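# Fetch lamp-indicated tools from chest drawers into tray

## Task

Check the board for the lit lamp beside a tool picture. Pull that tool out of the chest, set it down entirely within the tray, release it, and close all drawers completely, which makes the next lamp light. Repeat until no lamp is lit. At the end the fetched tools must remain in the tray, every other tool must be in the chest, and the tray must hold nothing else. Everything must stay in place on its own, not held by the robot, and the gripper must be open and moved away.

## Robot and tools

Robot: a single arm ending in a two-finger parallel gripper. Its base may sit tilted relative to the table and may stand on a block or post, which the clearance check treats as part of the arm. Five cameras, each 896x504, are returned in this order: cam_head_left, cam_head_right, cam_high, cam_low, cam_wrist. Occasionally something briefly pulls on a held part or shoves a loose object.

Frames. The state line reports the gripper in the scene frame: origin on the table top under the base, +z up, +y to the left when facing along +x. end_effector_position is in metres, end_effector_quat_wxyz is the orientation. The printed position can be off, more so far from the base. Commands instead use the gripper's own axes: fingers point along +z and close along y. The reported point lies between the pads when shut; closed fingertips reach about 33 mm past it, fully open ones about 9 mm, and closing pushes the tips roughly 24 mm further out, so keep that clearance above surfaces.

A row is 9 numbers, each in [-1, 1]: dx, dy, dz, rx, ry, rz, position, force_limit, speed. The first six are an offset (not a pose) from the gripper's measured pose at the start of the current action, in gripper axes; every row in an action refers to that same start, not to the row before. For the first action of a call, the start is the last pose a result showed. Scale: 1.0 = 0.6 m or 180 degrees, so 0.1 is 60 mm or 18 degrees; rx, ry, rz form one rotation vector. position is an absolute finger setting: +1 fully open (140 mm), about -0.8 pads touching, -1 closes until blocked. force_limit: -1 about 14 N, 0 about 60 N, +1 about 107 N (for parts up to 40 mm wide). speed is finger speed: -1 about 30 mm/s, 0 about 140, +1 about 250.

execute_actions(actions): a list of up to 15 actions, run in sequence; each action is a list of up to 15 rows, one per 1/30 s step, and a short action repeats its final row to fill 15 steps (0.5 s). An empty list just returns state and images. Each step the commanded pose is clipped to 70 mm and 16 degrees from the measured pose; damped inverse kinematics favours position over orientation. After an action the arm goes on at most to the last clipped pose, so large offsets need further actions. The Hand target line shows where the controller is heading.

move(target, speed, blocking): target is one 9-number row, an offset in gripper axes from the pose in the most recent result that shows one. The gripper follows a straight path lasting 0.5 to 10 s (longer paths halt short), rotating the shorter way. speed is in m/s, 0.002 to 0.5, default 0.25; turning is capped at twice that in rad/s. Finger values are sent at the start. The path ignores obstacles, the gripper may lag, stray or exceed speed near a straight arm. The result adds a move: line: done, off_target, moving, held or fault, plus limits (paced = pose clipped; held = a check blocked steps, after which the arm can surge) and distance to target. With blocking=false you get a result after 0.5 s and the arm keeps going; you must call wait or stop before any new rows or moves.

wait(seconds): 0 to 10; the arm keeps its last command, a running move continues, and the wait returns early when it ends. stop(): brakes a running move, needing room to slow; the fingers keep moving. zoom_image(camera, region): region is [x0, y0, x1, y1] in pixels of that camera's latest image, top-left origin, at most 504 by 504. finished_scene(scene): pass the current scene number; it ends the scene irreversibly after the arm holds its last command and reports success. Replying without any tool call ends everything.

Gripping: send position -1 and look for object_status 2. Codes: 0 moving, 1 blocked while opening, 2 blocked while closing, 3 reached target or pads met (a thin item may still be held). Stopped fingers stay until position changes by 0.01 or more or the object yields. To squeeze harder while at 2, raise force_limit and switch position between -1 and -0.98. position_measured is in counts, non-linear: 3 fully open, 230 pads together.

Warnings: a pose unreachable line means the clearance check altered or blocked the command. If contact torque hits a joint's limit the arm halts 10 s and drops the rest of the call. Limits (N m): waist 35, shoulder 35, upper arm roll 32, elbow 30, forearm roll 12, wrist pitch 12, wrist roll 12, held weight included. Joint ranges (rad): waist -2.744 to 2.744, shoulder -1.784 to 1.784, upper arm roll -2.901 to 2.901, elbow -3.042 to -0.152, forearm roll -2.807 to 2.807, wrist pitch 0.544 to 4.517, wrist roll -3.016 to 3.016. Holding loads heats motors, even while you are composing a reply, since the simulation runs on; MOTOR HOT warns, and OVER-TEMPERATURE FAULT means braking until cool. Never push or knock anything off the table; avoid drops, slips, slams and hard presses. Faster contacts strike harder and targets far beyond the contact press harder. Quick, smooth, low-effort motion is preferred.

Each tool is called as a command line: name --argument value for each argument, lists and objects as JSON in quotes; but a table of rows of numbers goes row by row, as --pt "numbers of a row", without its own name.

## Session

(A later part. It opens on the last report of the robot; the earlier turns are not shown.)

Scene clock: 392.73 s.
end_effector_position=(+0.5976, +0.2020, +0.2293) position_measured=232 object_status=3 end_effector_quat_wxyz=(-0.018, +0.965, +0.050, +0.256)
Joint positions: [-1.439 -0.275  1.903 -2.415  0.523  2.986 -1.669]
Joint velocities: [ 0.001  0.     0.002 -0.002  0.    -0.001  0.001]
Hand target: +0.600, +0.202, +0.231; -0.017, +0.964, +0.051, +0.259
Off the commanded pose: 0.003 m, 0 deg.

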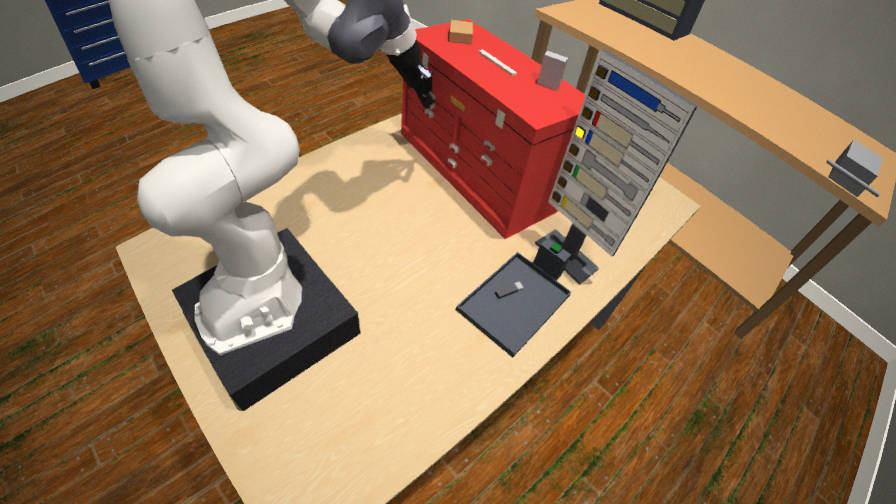

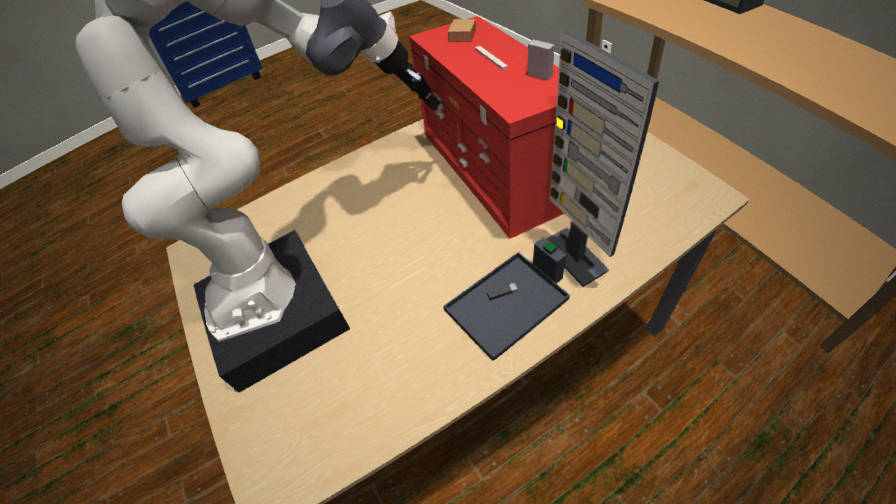

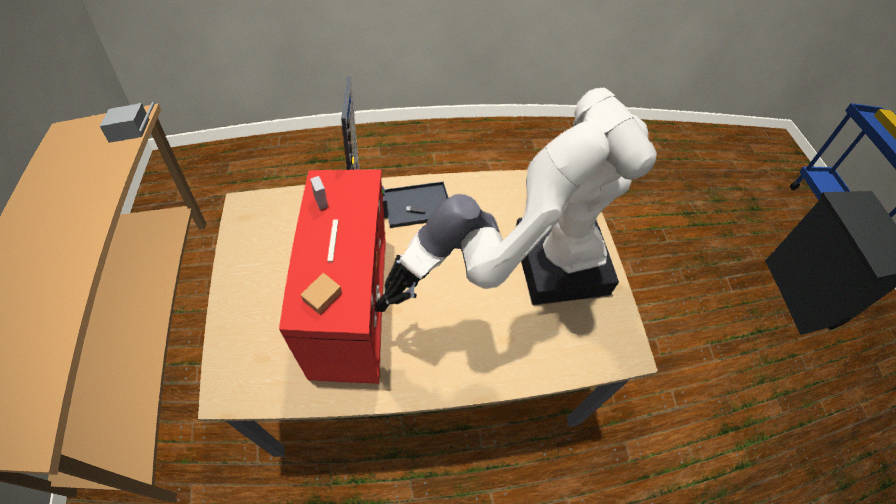

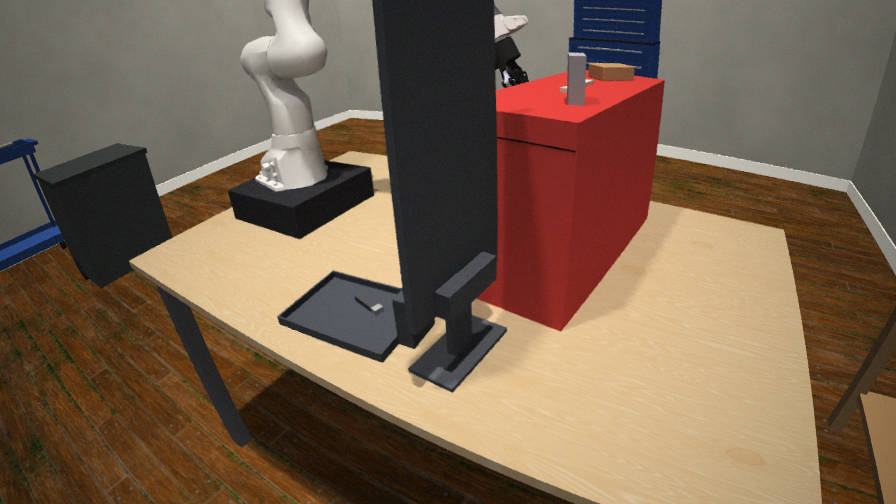

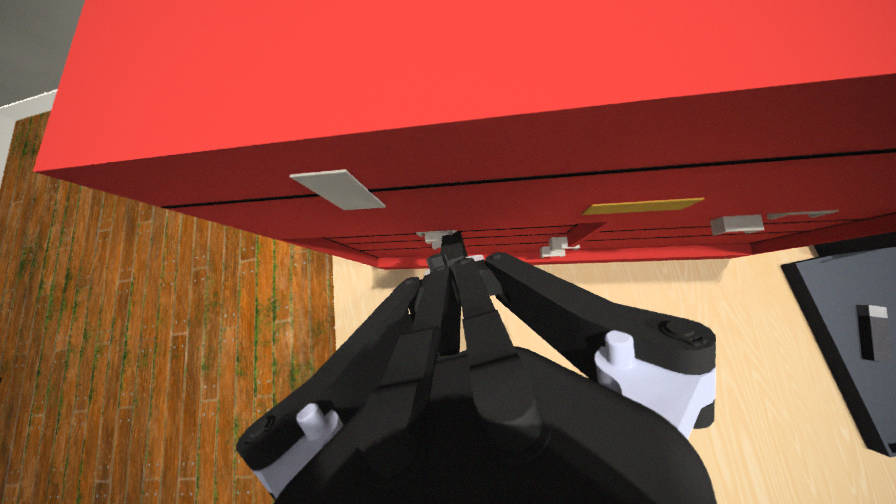

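move --target '[-0.0355, -0.0308, 0.0296, -0.0383, 0.0128, 0.0584, -0.3, -0.3, -0.5]' --speed 0.15

zoom_image --camera "cam_wrist" --region '[380, 150, 560, 310]'

zoom_image --camera "cam_head_right" --region '[390, 60, 490, 150]'

Scene clock: 417.57 s.
end_effector_position=(+0.5854, +0.2190, +0.2034) position_measured=167 object_status=3 end_effector_quat_wxyz=(+0.017, +0.960, -0.049, +0.276)
Joint positions: [-1.321 -0.543  1.901 -2.393  0.739  2.968 -1.473]
Joint velocities: [ 0.002 -0.003 -0.002  0.001  0.009 -0.008  0.018]
Hand target: +0.585, +0.220, +0.204; +0.016, +0.960, -0.054, +0.276
Off the commanded pose: 0.001 m, 1 deg.
move: done

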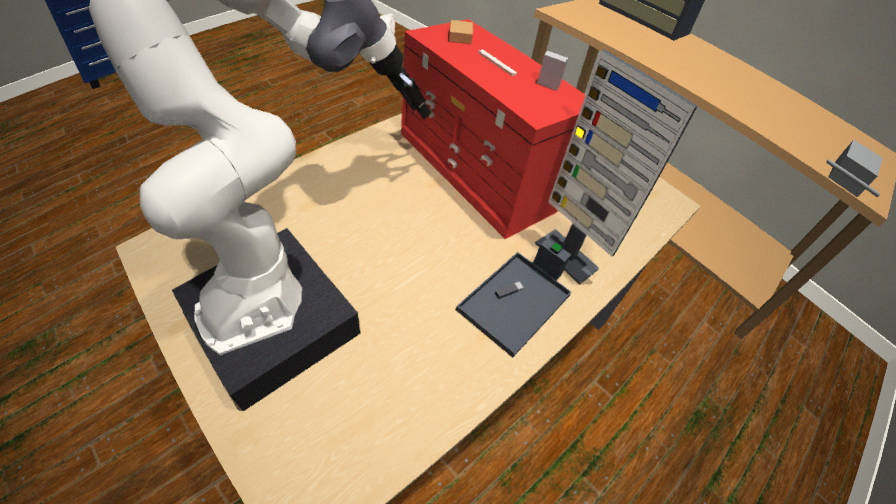

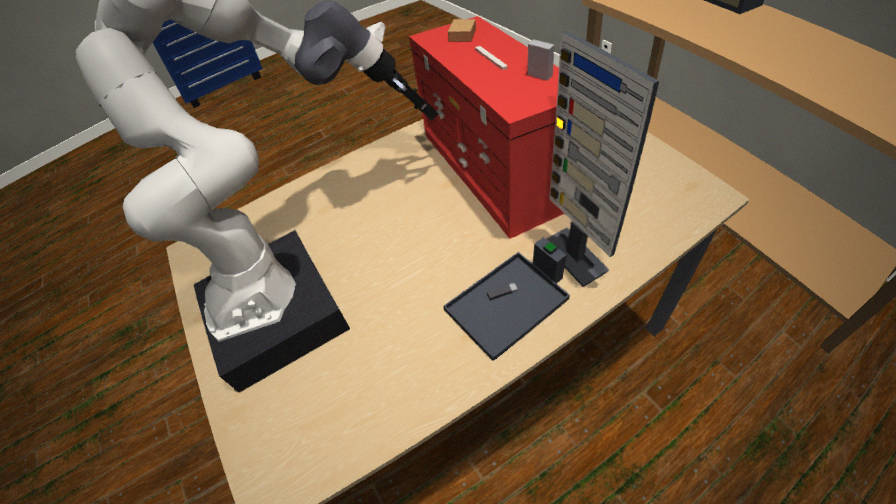

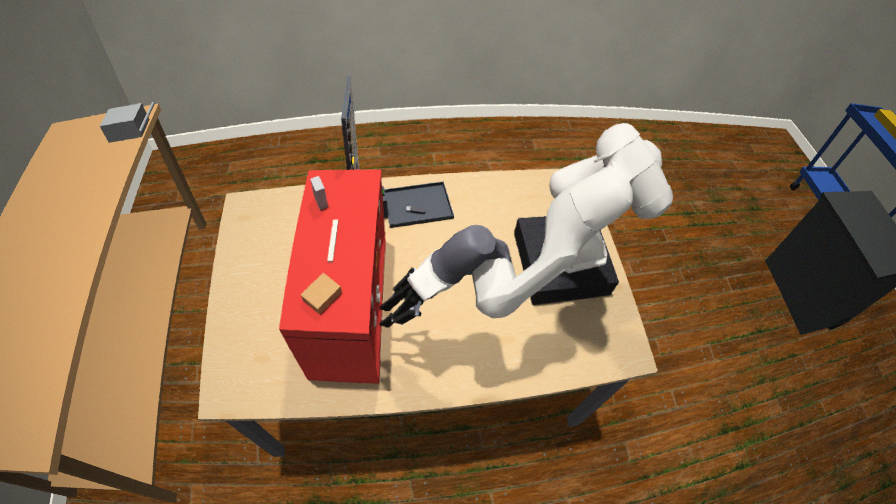

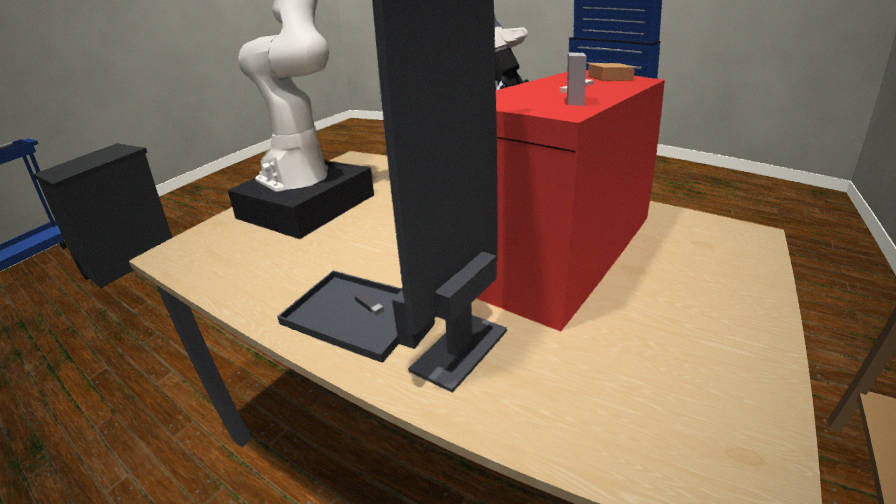

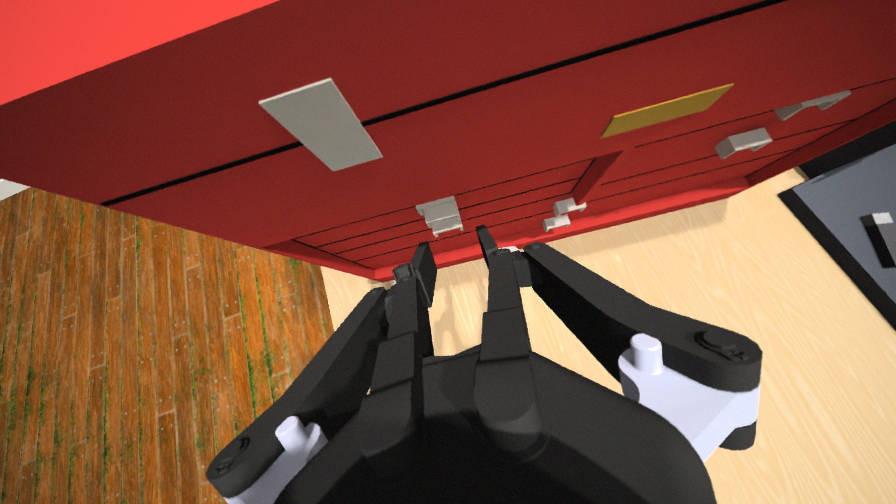

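Region (380, 150, 560, 310) of cam_wrist's 896x504 image, scaled by 2.800, with more detail than that image has.

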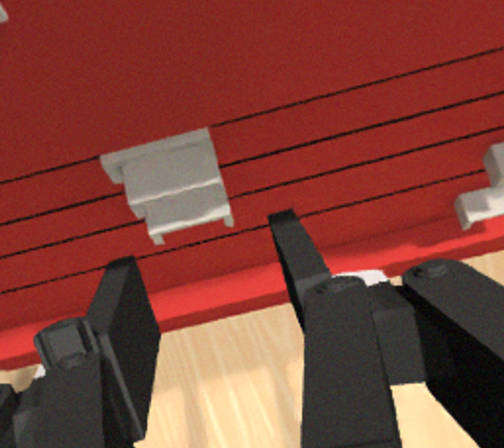

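Region (390, 60, 490, 150) of cam_head_right's 896x504 image, scaled by 5.040, with more detail than that image has; it fills the top 454 rows of this view, and the rest is white.

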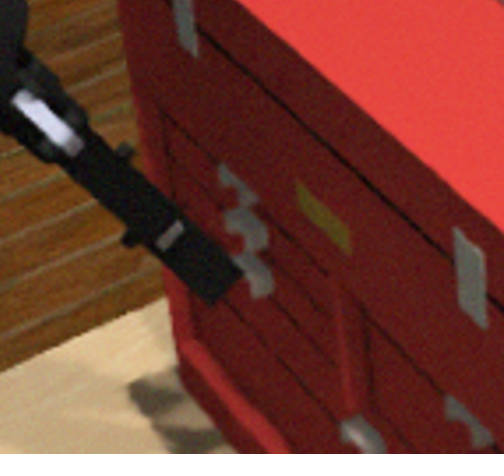

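execute_actions --actions '[]'

Scene clock: 428.40 s.
end_effector_position=(+0.5852, +0.2191, +0.2033) position_measured=167 object_status=3 end_effector_quat_wxyz=(+0.017, +0.960, -0.052, +0.275)
Joint positions: [-1.321 -0.544  1.9   -2.392  0.74   2.966 -1.468]
Joint velocities: [-0.002  0.001 -0.001  0.002 -0.001 -0.    -0.   ]
Hand target: +0.585, +0.220, +0.204; +0.016, +0.960, -0.054, +0.276
Off the commanded pose: 0.001 m, 0 deg.

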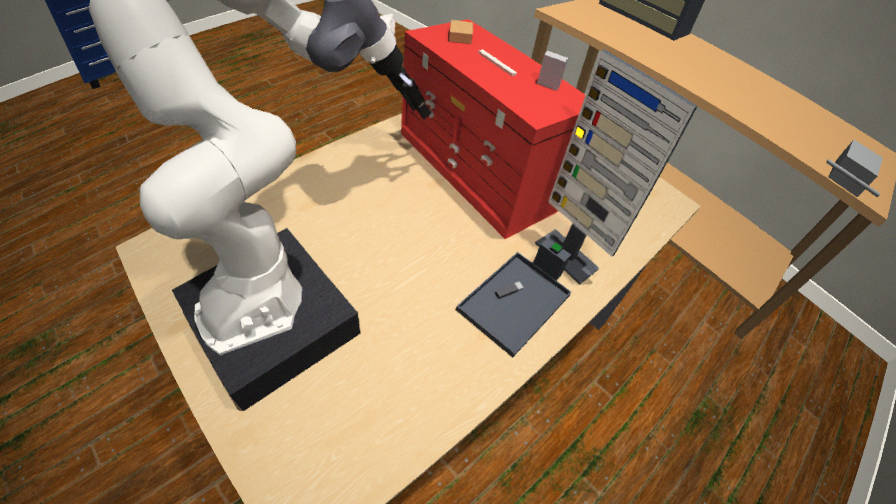

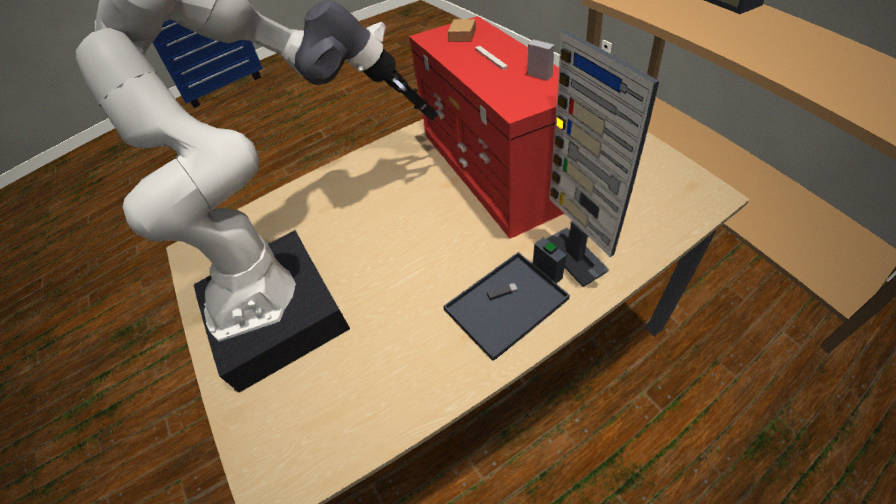

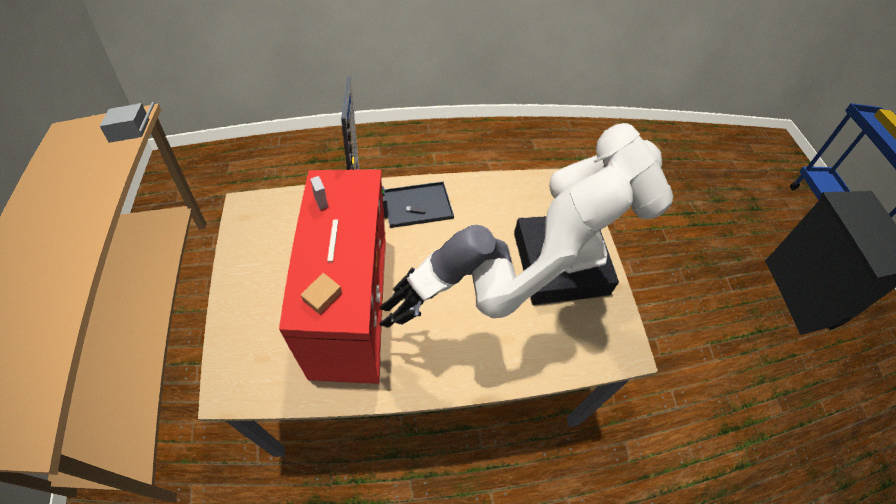

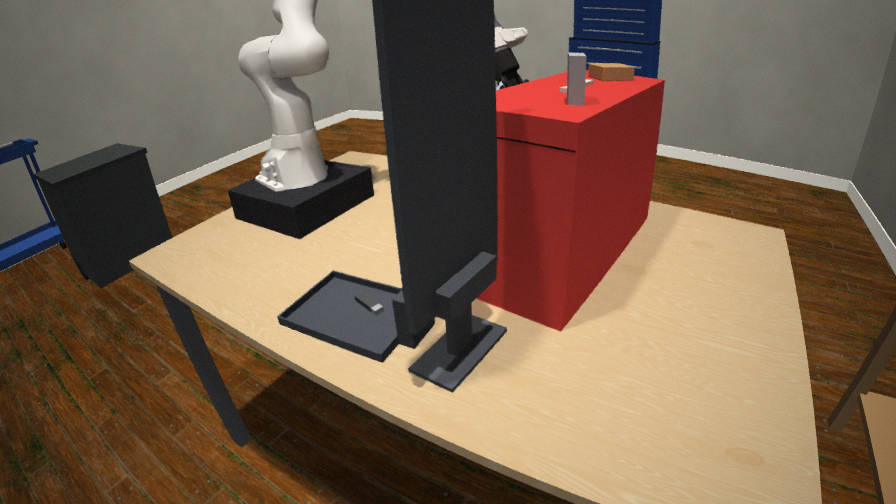

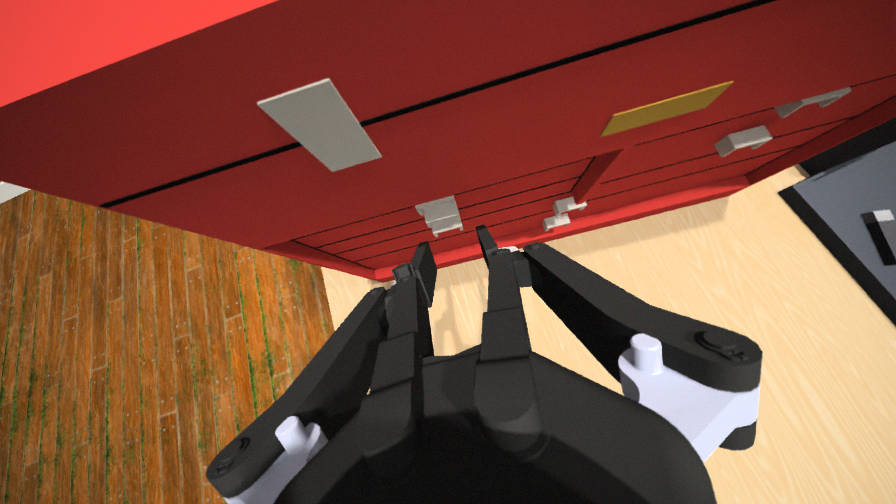

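move --target '[0.0350, -0.0044, 0.0215, 0, 0, 0, -0.3, -0.3, 0]' --speed 0.05

zoom_image --camera "cam_wrist" --region '[380, 150, 560, 310]'

Scene clock: 434.60 s.
end_effector_position=(+0.6095, +0.2190, +0.2041) position_measured=167 object_status=3 end_effector_quat_wxyz=(+0.015, +0.959, -0.056, +0.276)
Joint positions: [-1.431 -0.559  1.969 -2.321  0.734  2.95  -1.475]
Joint velocities: [-0.009  0.001  0.008  0.005 -0.009 -0.005 -0.002]
Hand target: +0.610, +0.219, +0.204; +0.017, +0.960, -0.052, +0.276
Off the commanded pose: 0.001 m, 1 deg.
move: done

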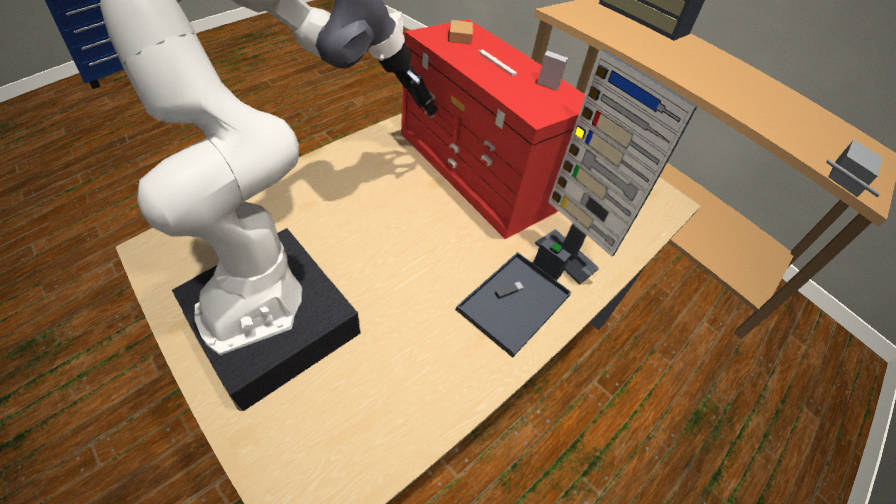

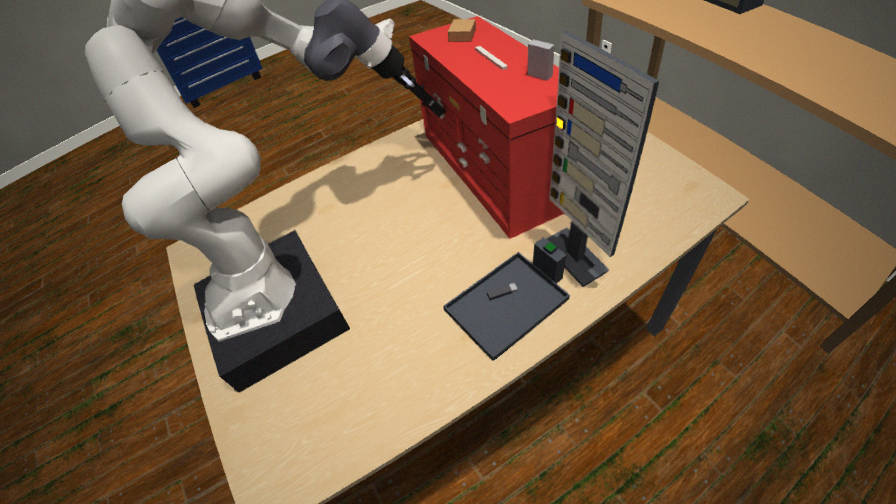

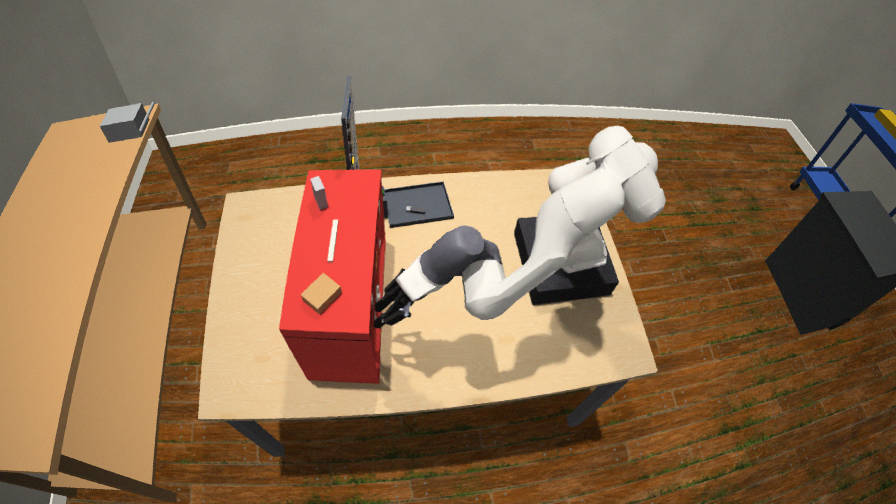

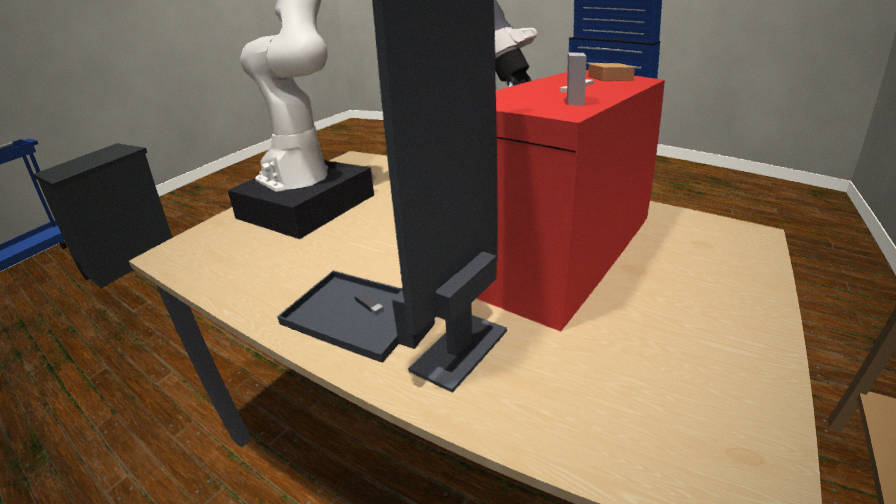

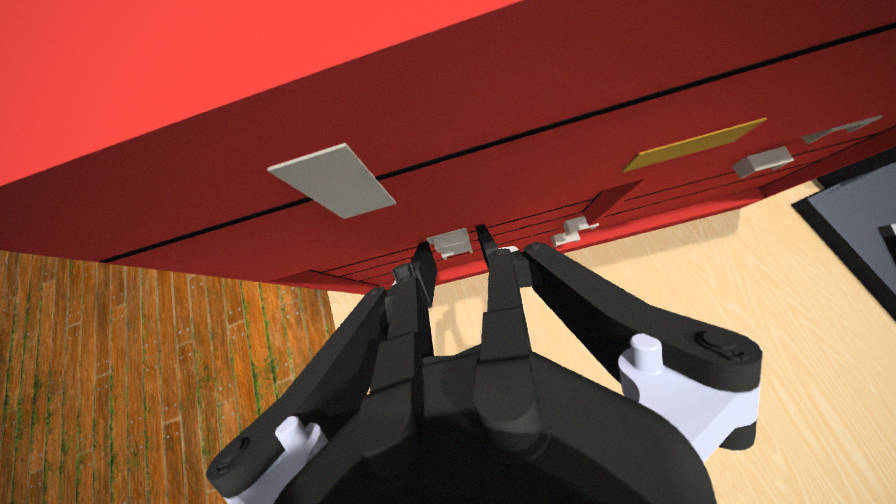

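Region (380, 150, 560, 310) of cam_wrist's 896x504 image, scaled by 2.800, with more detail than that image has.

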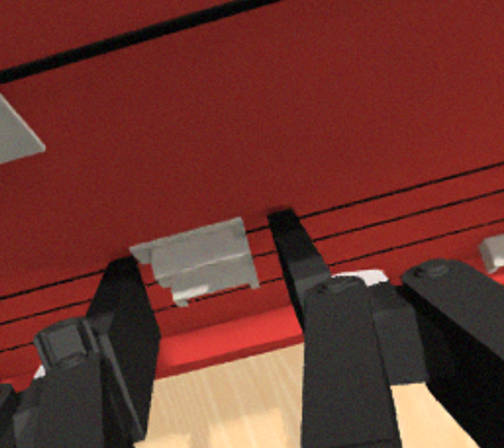

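execute_actions --actions '[[[0.0008, -0.003, 0.0005, 0, 0, 0, -1, -0.3, -0.3]]]'

Scene clock: 437.33 s.
end_effector_position=(+0.6093, +0.2198, +0.2034) position_measured=191 object_status=2 end_effector_quat_wxyz=(+0.015, +0.960, -0.055, +0.275)
Joint positions: [-1.432 -0.561  1.971 -2.319  0.733  2.947 -1.474]
Joint velocities: [ 0.     0.    -0.    -0.001 -0.     0.     0.   ]
Hand target: +0.610, +0.221, +0.204; +0.015, +0.959, -0.056, +0.276
Off the commanded pose: 0.002 m, 0 deg.

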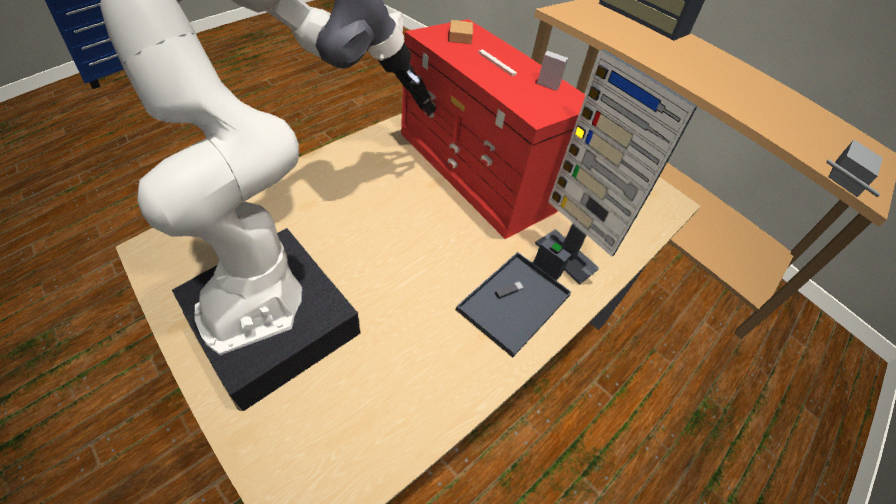

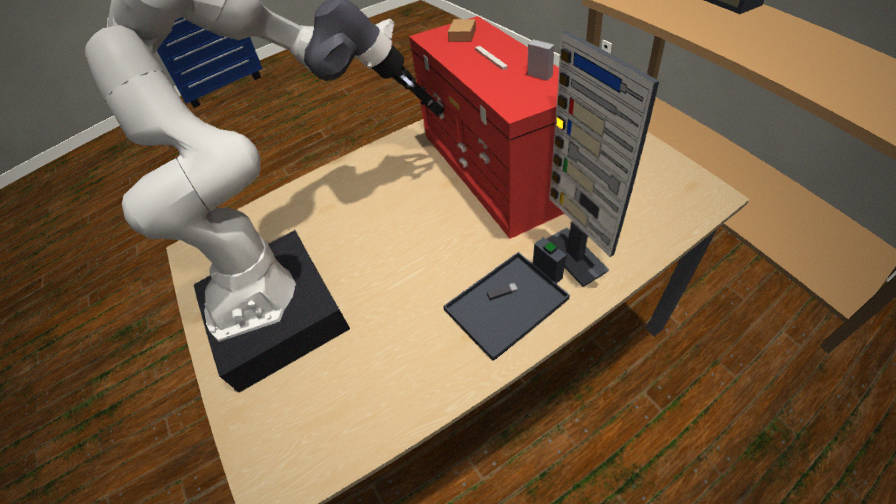

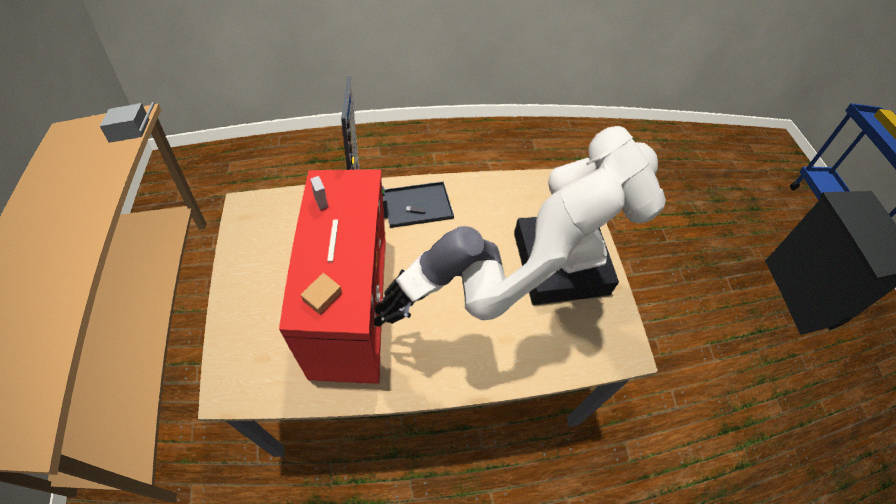

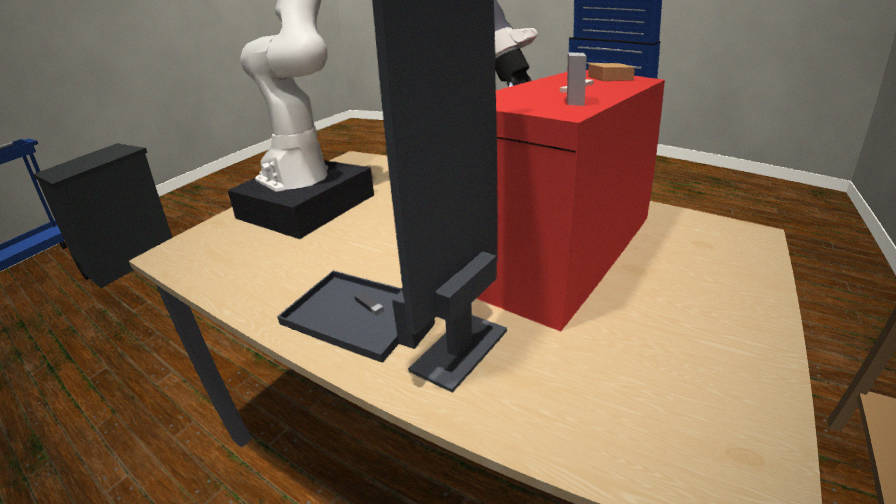

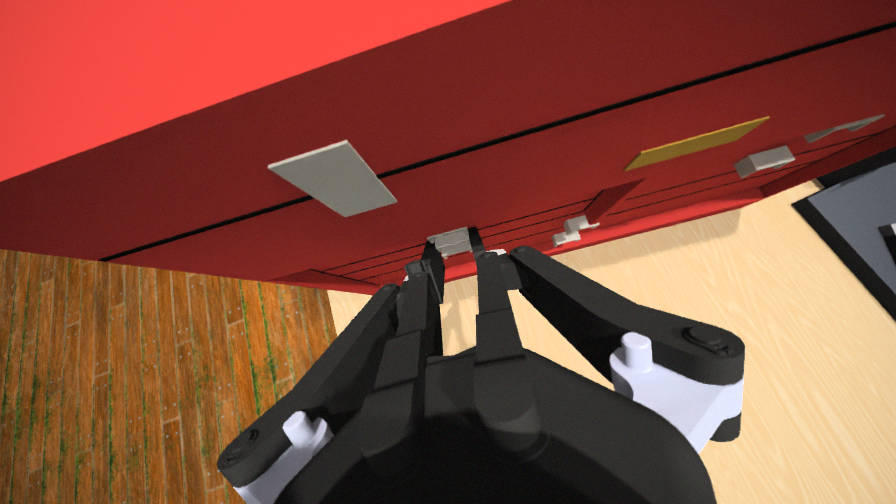

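move --target '[-0.1838, -0.0009, -0.1148, 0, 0, 0, -1, -0.3, -0.3]' --speed 0.12

Scene clock: 442.60 s.
end_effector_position=(+0.4776, +0.2369, +0.2000) position_measured=192 object_status=2 end_effector_quat_wxyz=(+0.015, +0.961, -0.052, +0.270)
Joint positions: [-0.783 -0.588  1.595 -2.645  0.804  2.948 -1.353]
Joint velocities: [ 0.009 -0.003 -0.009  0.001  0.    -0.011  0.015]
Hand target: +0.479, +0.235, +0.202; +0.015, +0.961, -0.055, +0.272
Off the commanded pose: 0.005 m, 1 deg.
move: off_target

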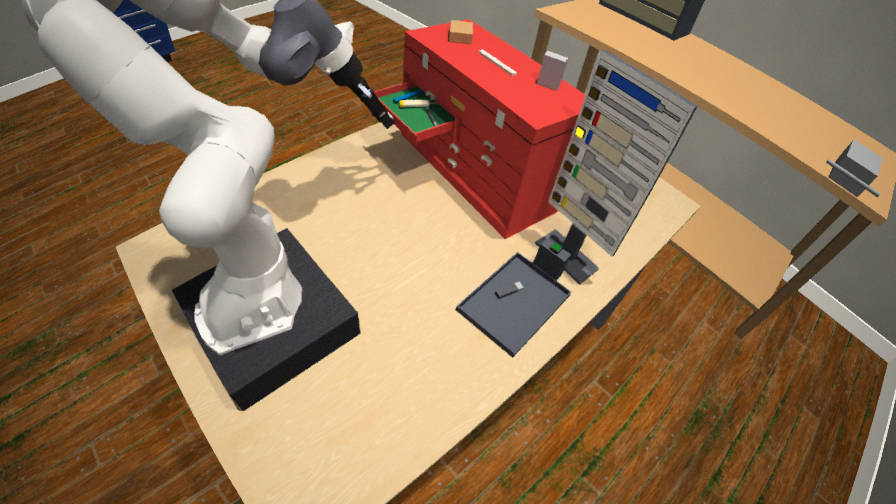

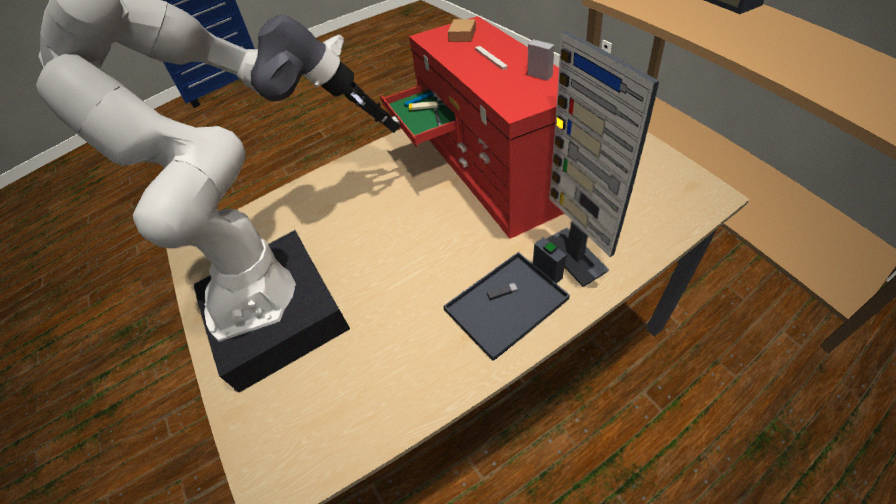

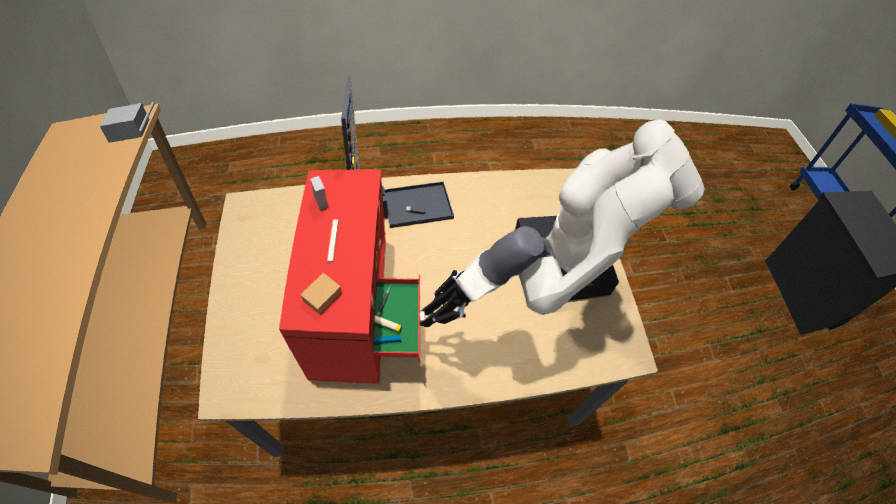

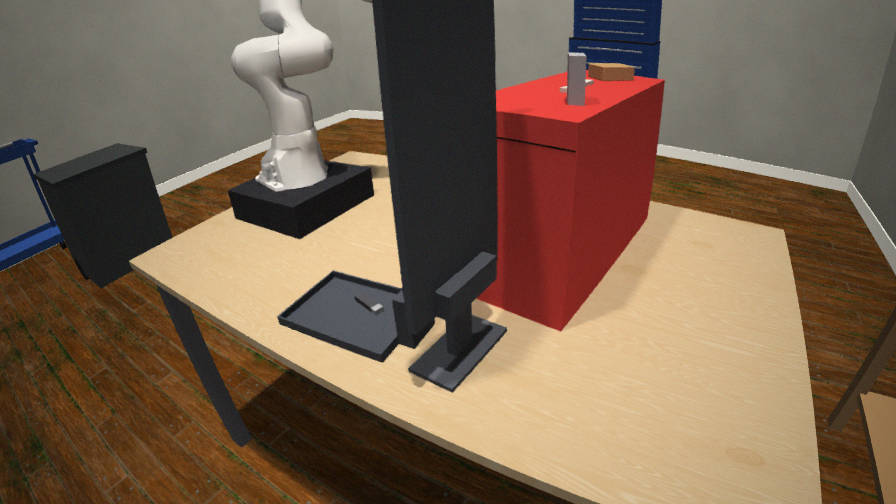

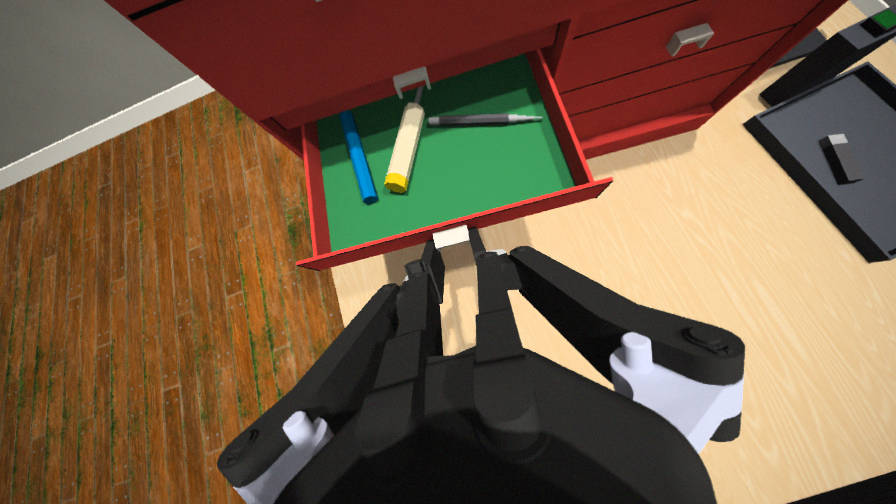

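move --target '[0.1947, 0.0046, 0.1121, 0, 0.003, 0, -1, -0.3, -0.3]' --speed 0.1

Scene clock: 448.03 s.
end_effector_position=(+0.6094, +0.2197, +0.2035) position_measured=192 object_status=2 end_effector_quat_wxyz=(+0.014, +0.960, -0.056, +0.274)
Joint positions: [-1.436 -0.556  1.972 -2.318  0.725  2.945 -1.468]
Joint velocities: [-0.004  0.001  0.003  0.001 -0.002 -0.    -0.009]
Hand target: +0.613, +0.220, +0.206; +0.015, +0.959, -0.052, +0.278
Off the commanded pose: 0.002 m, 1 deg.
move: done

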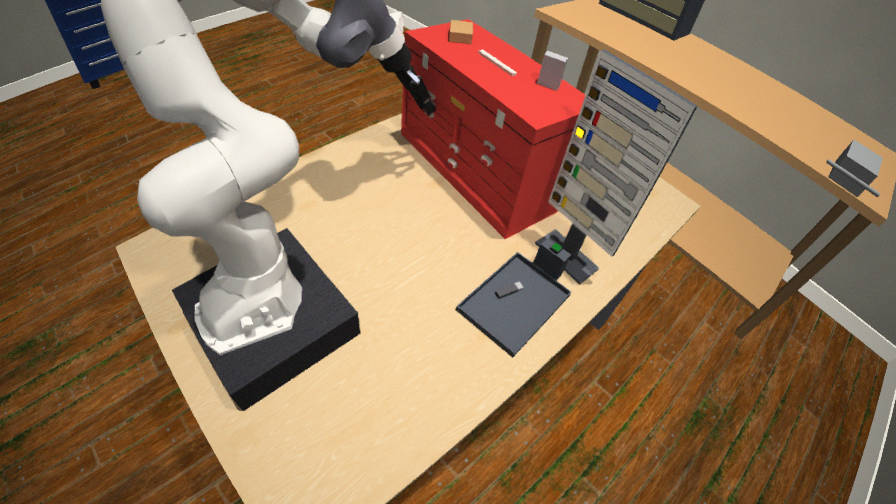

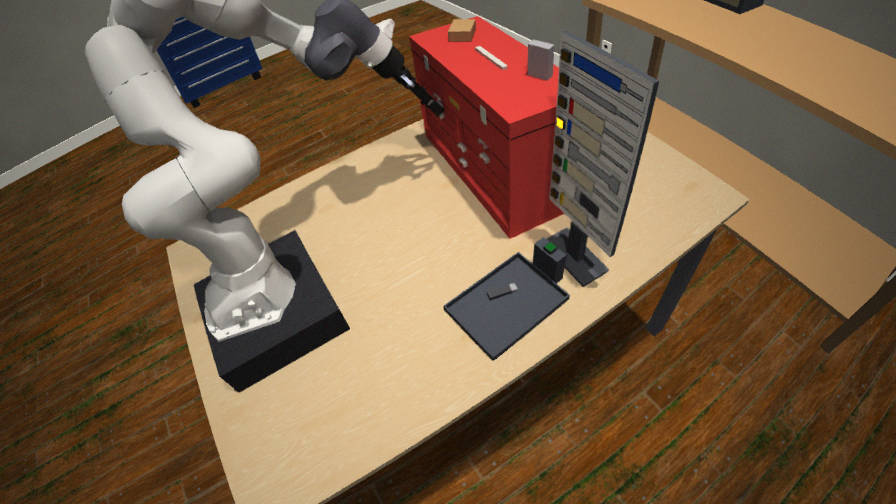

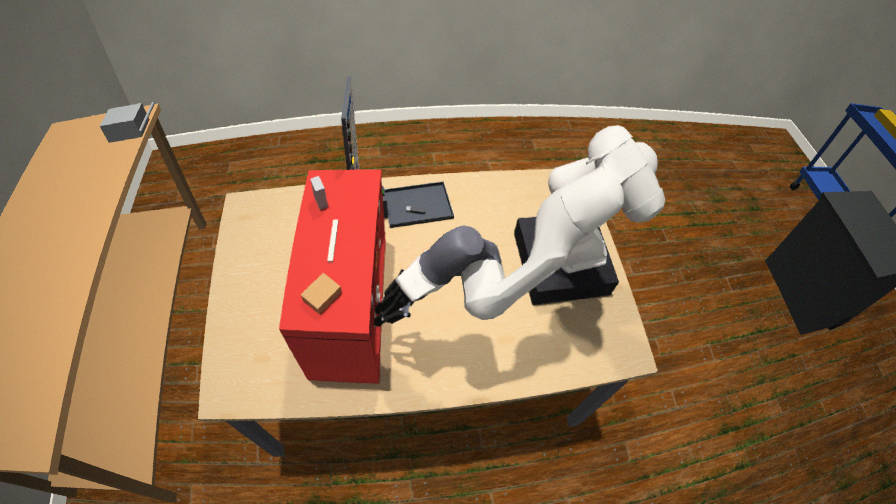

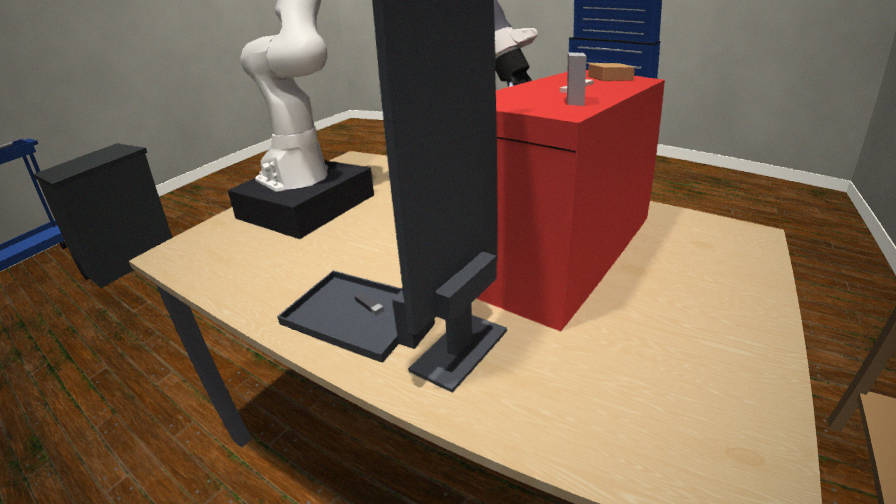

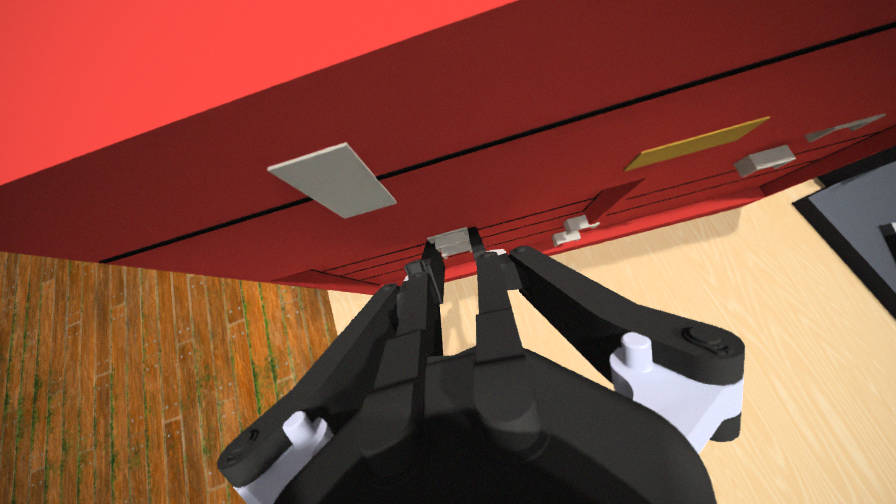

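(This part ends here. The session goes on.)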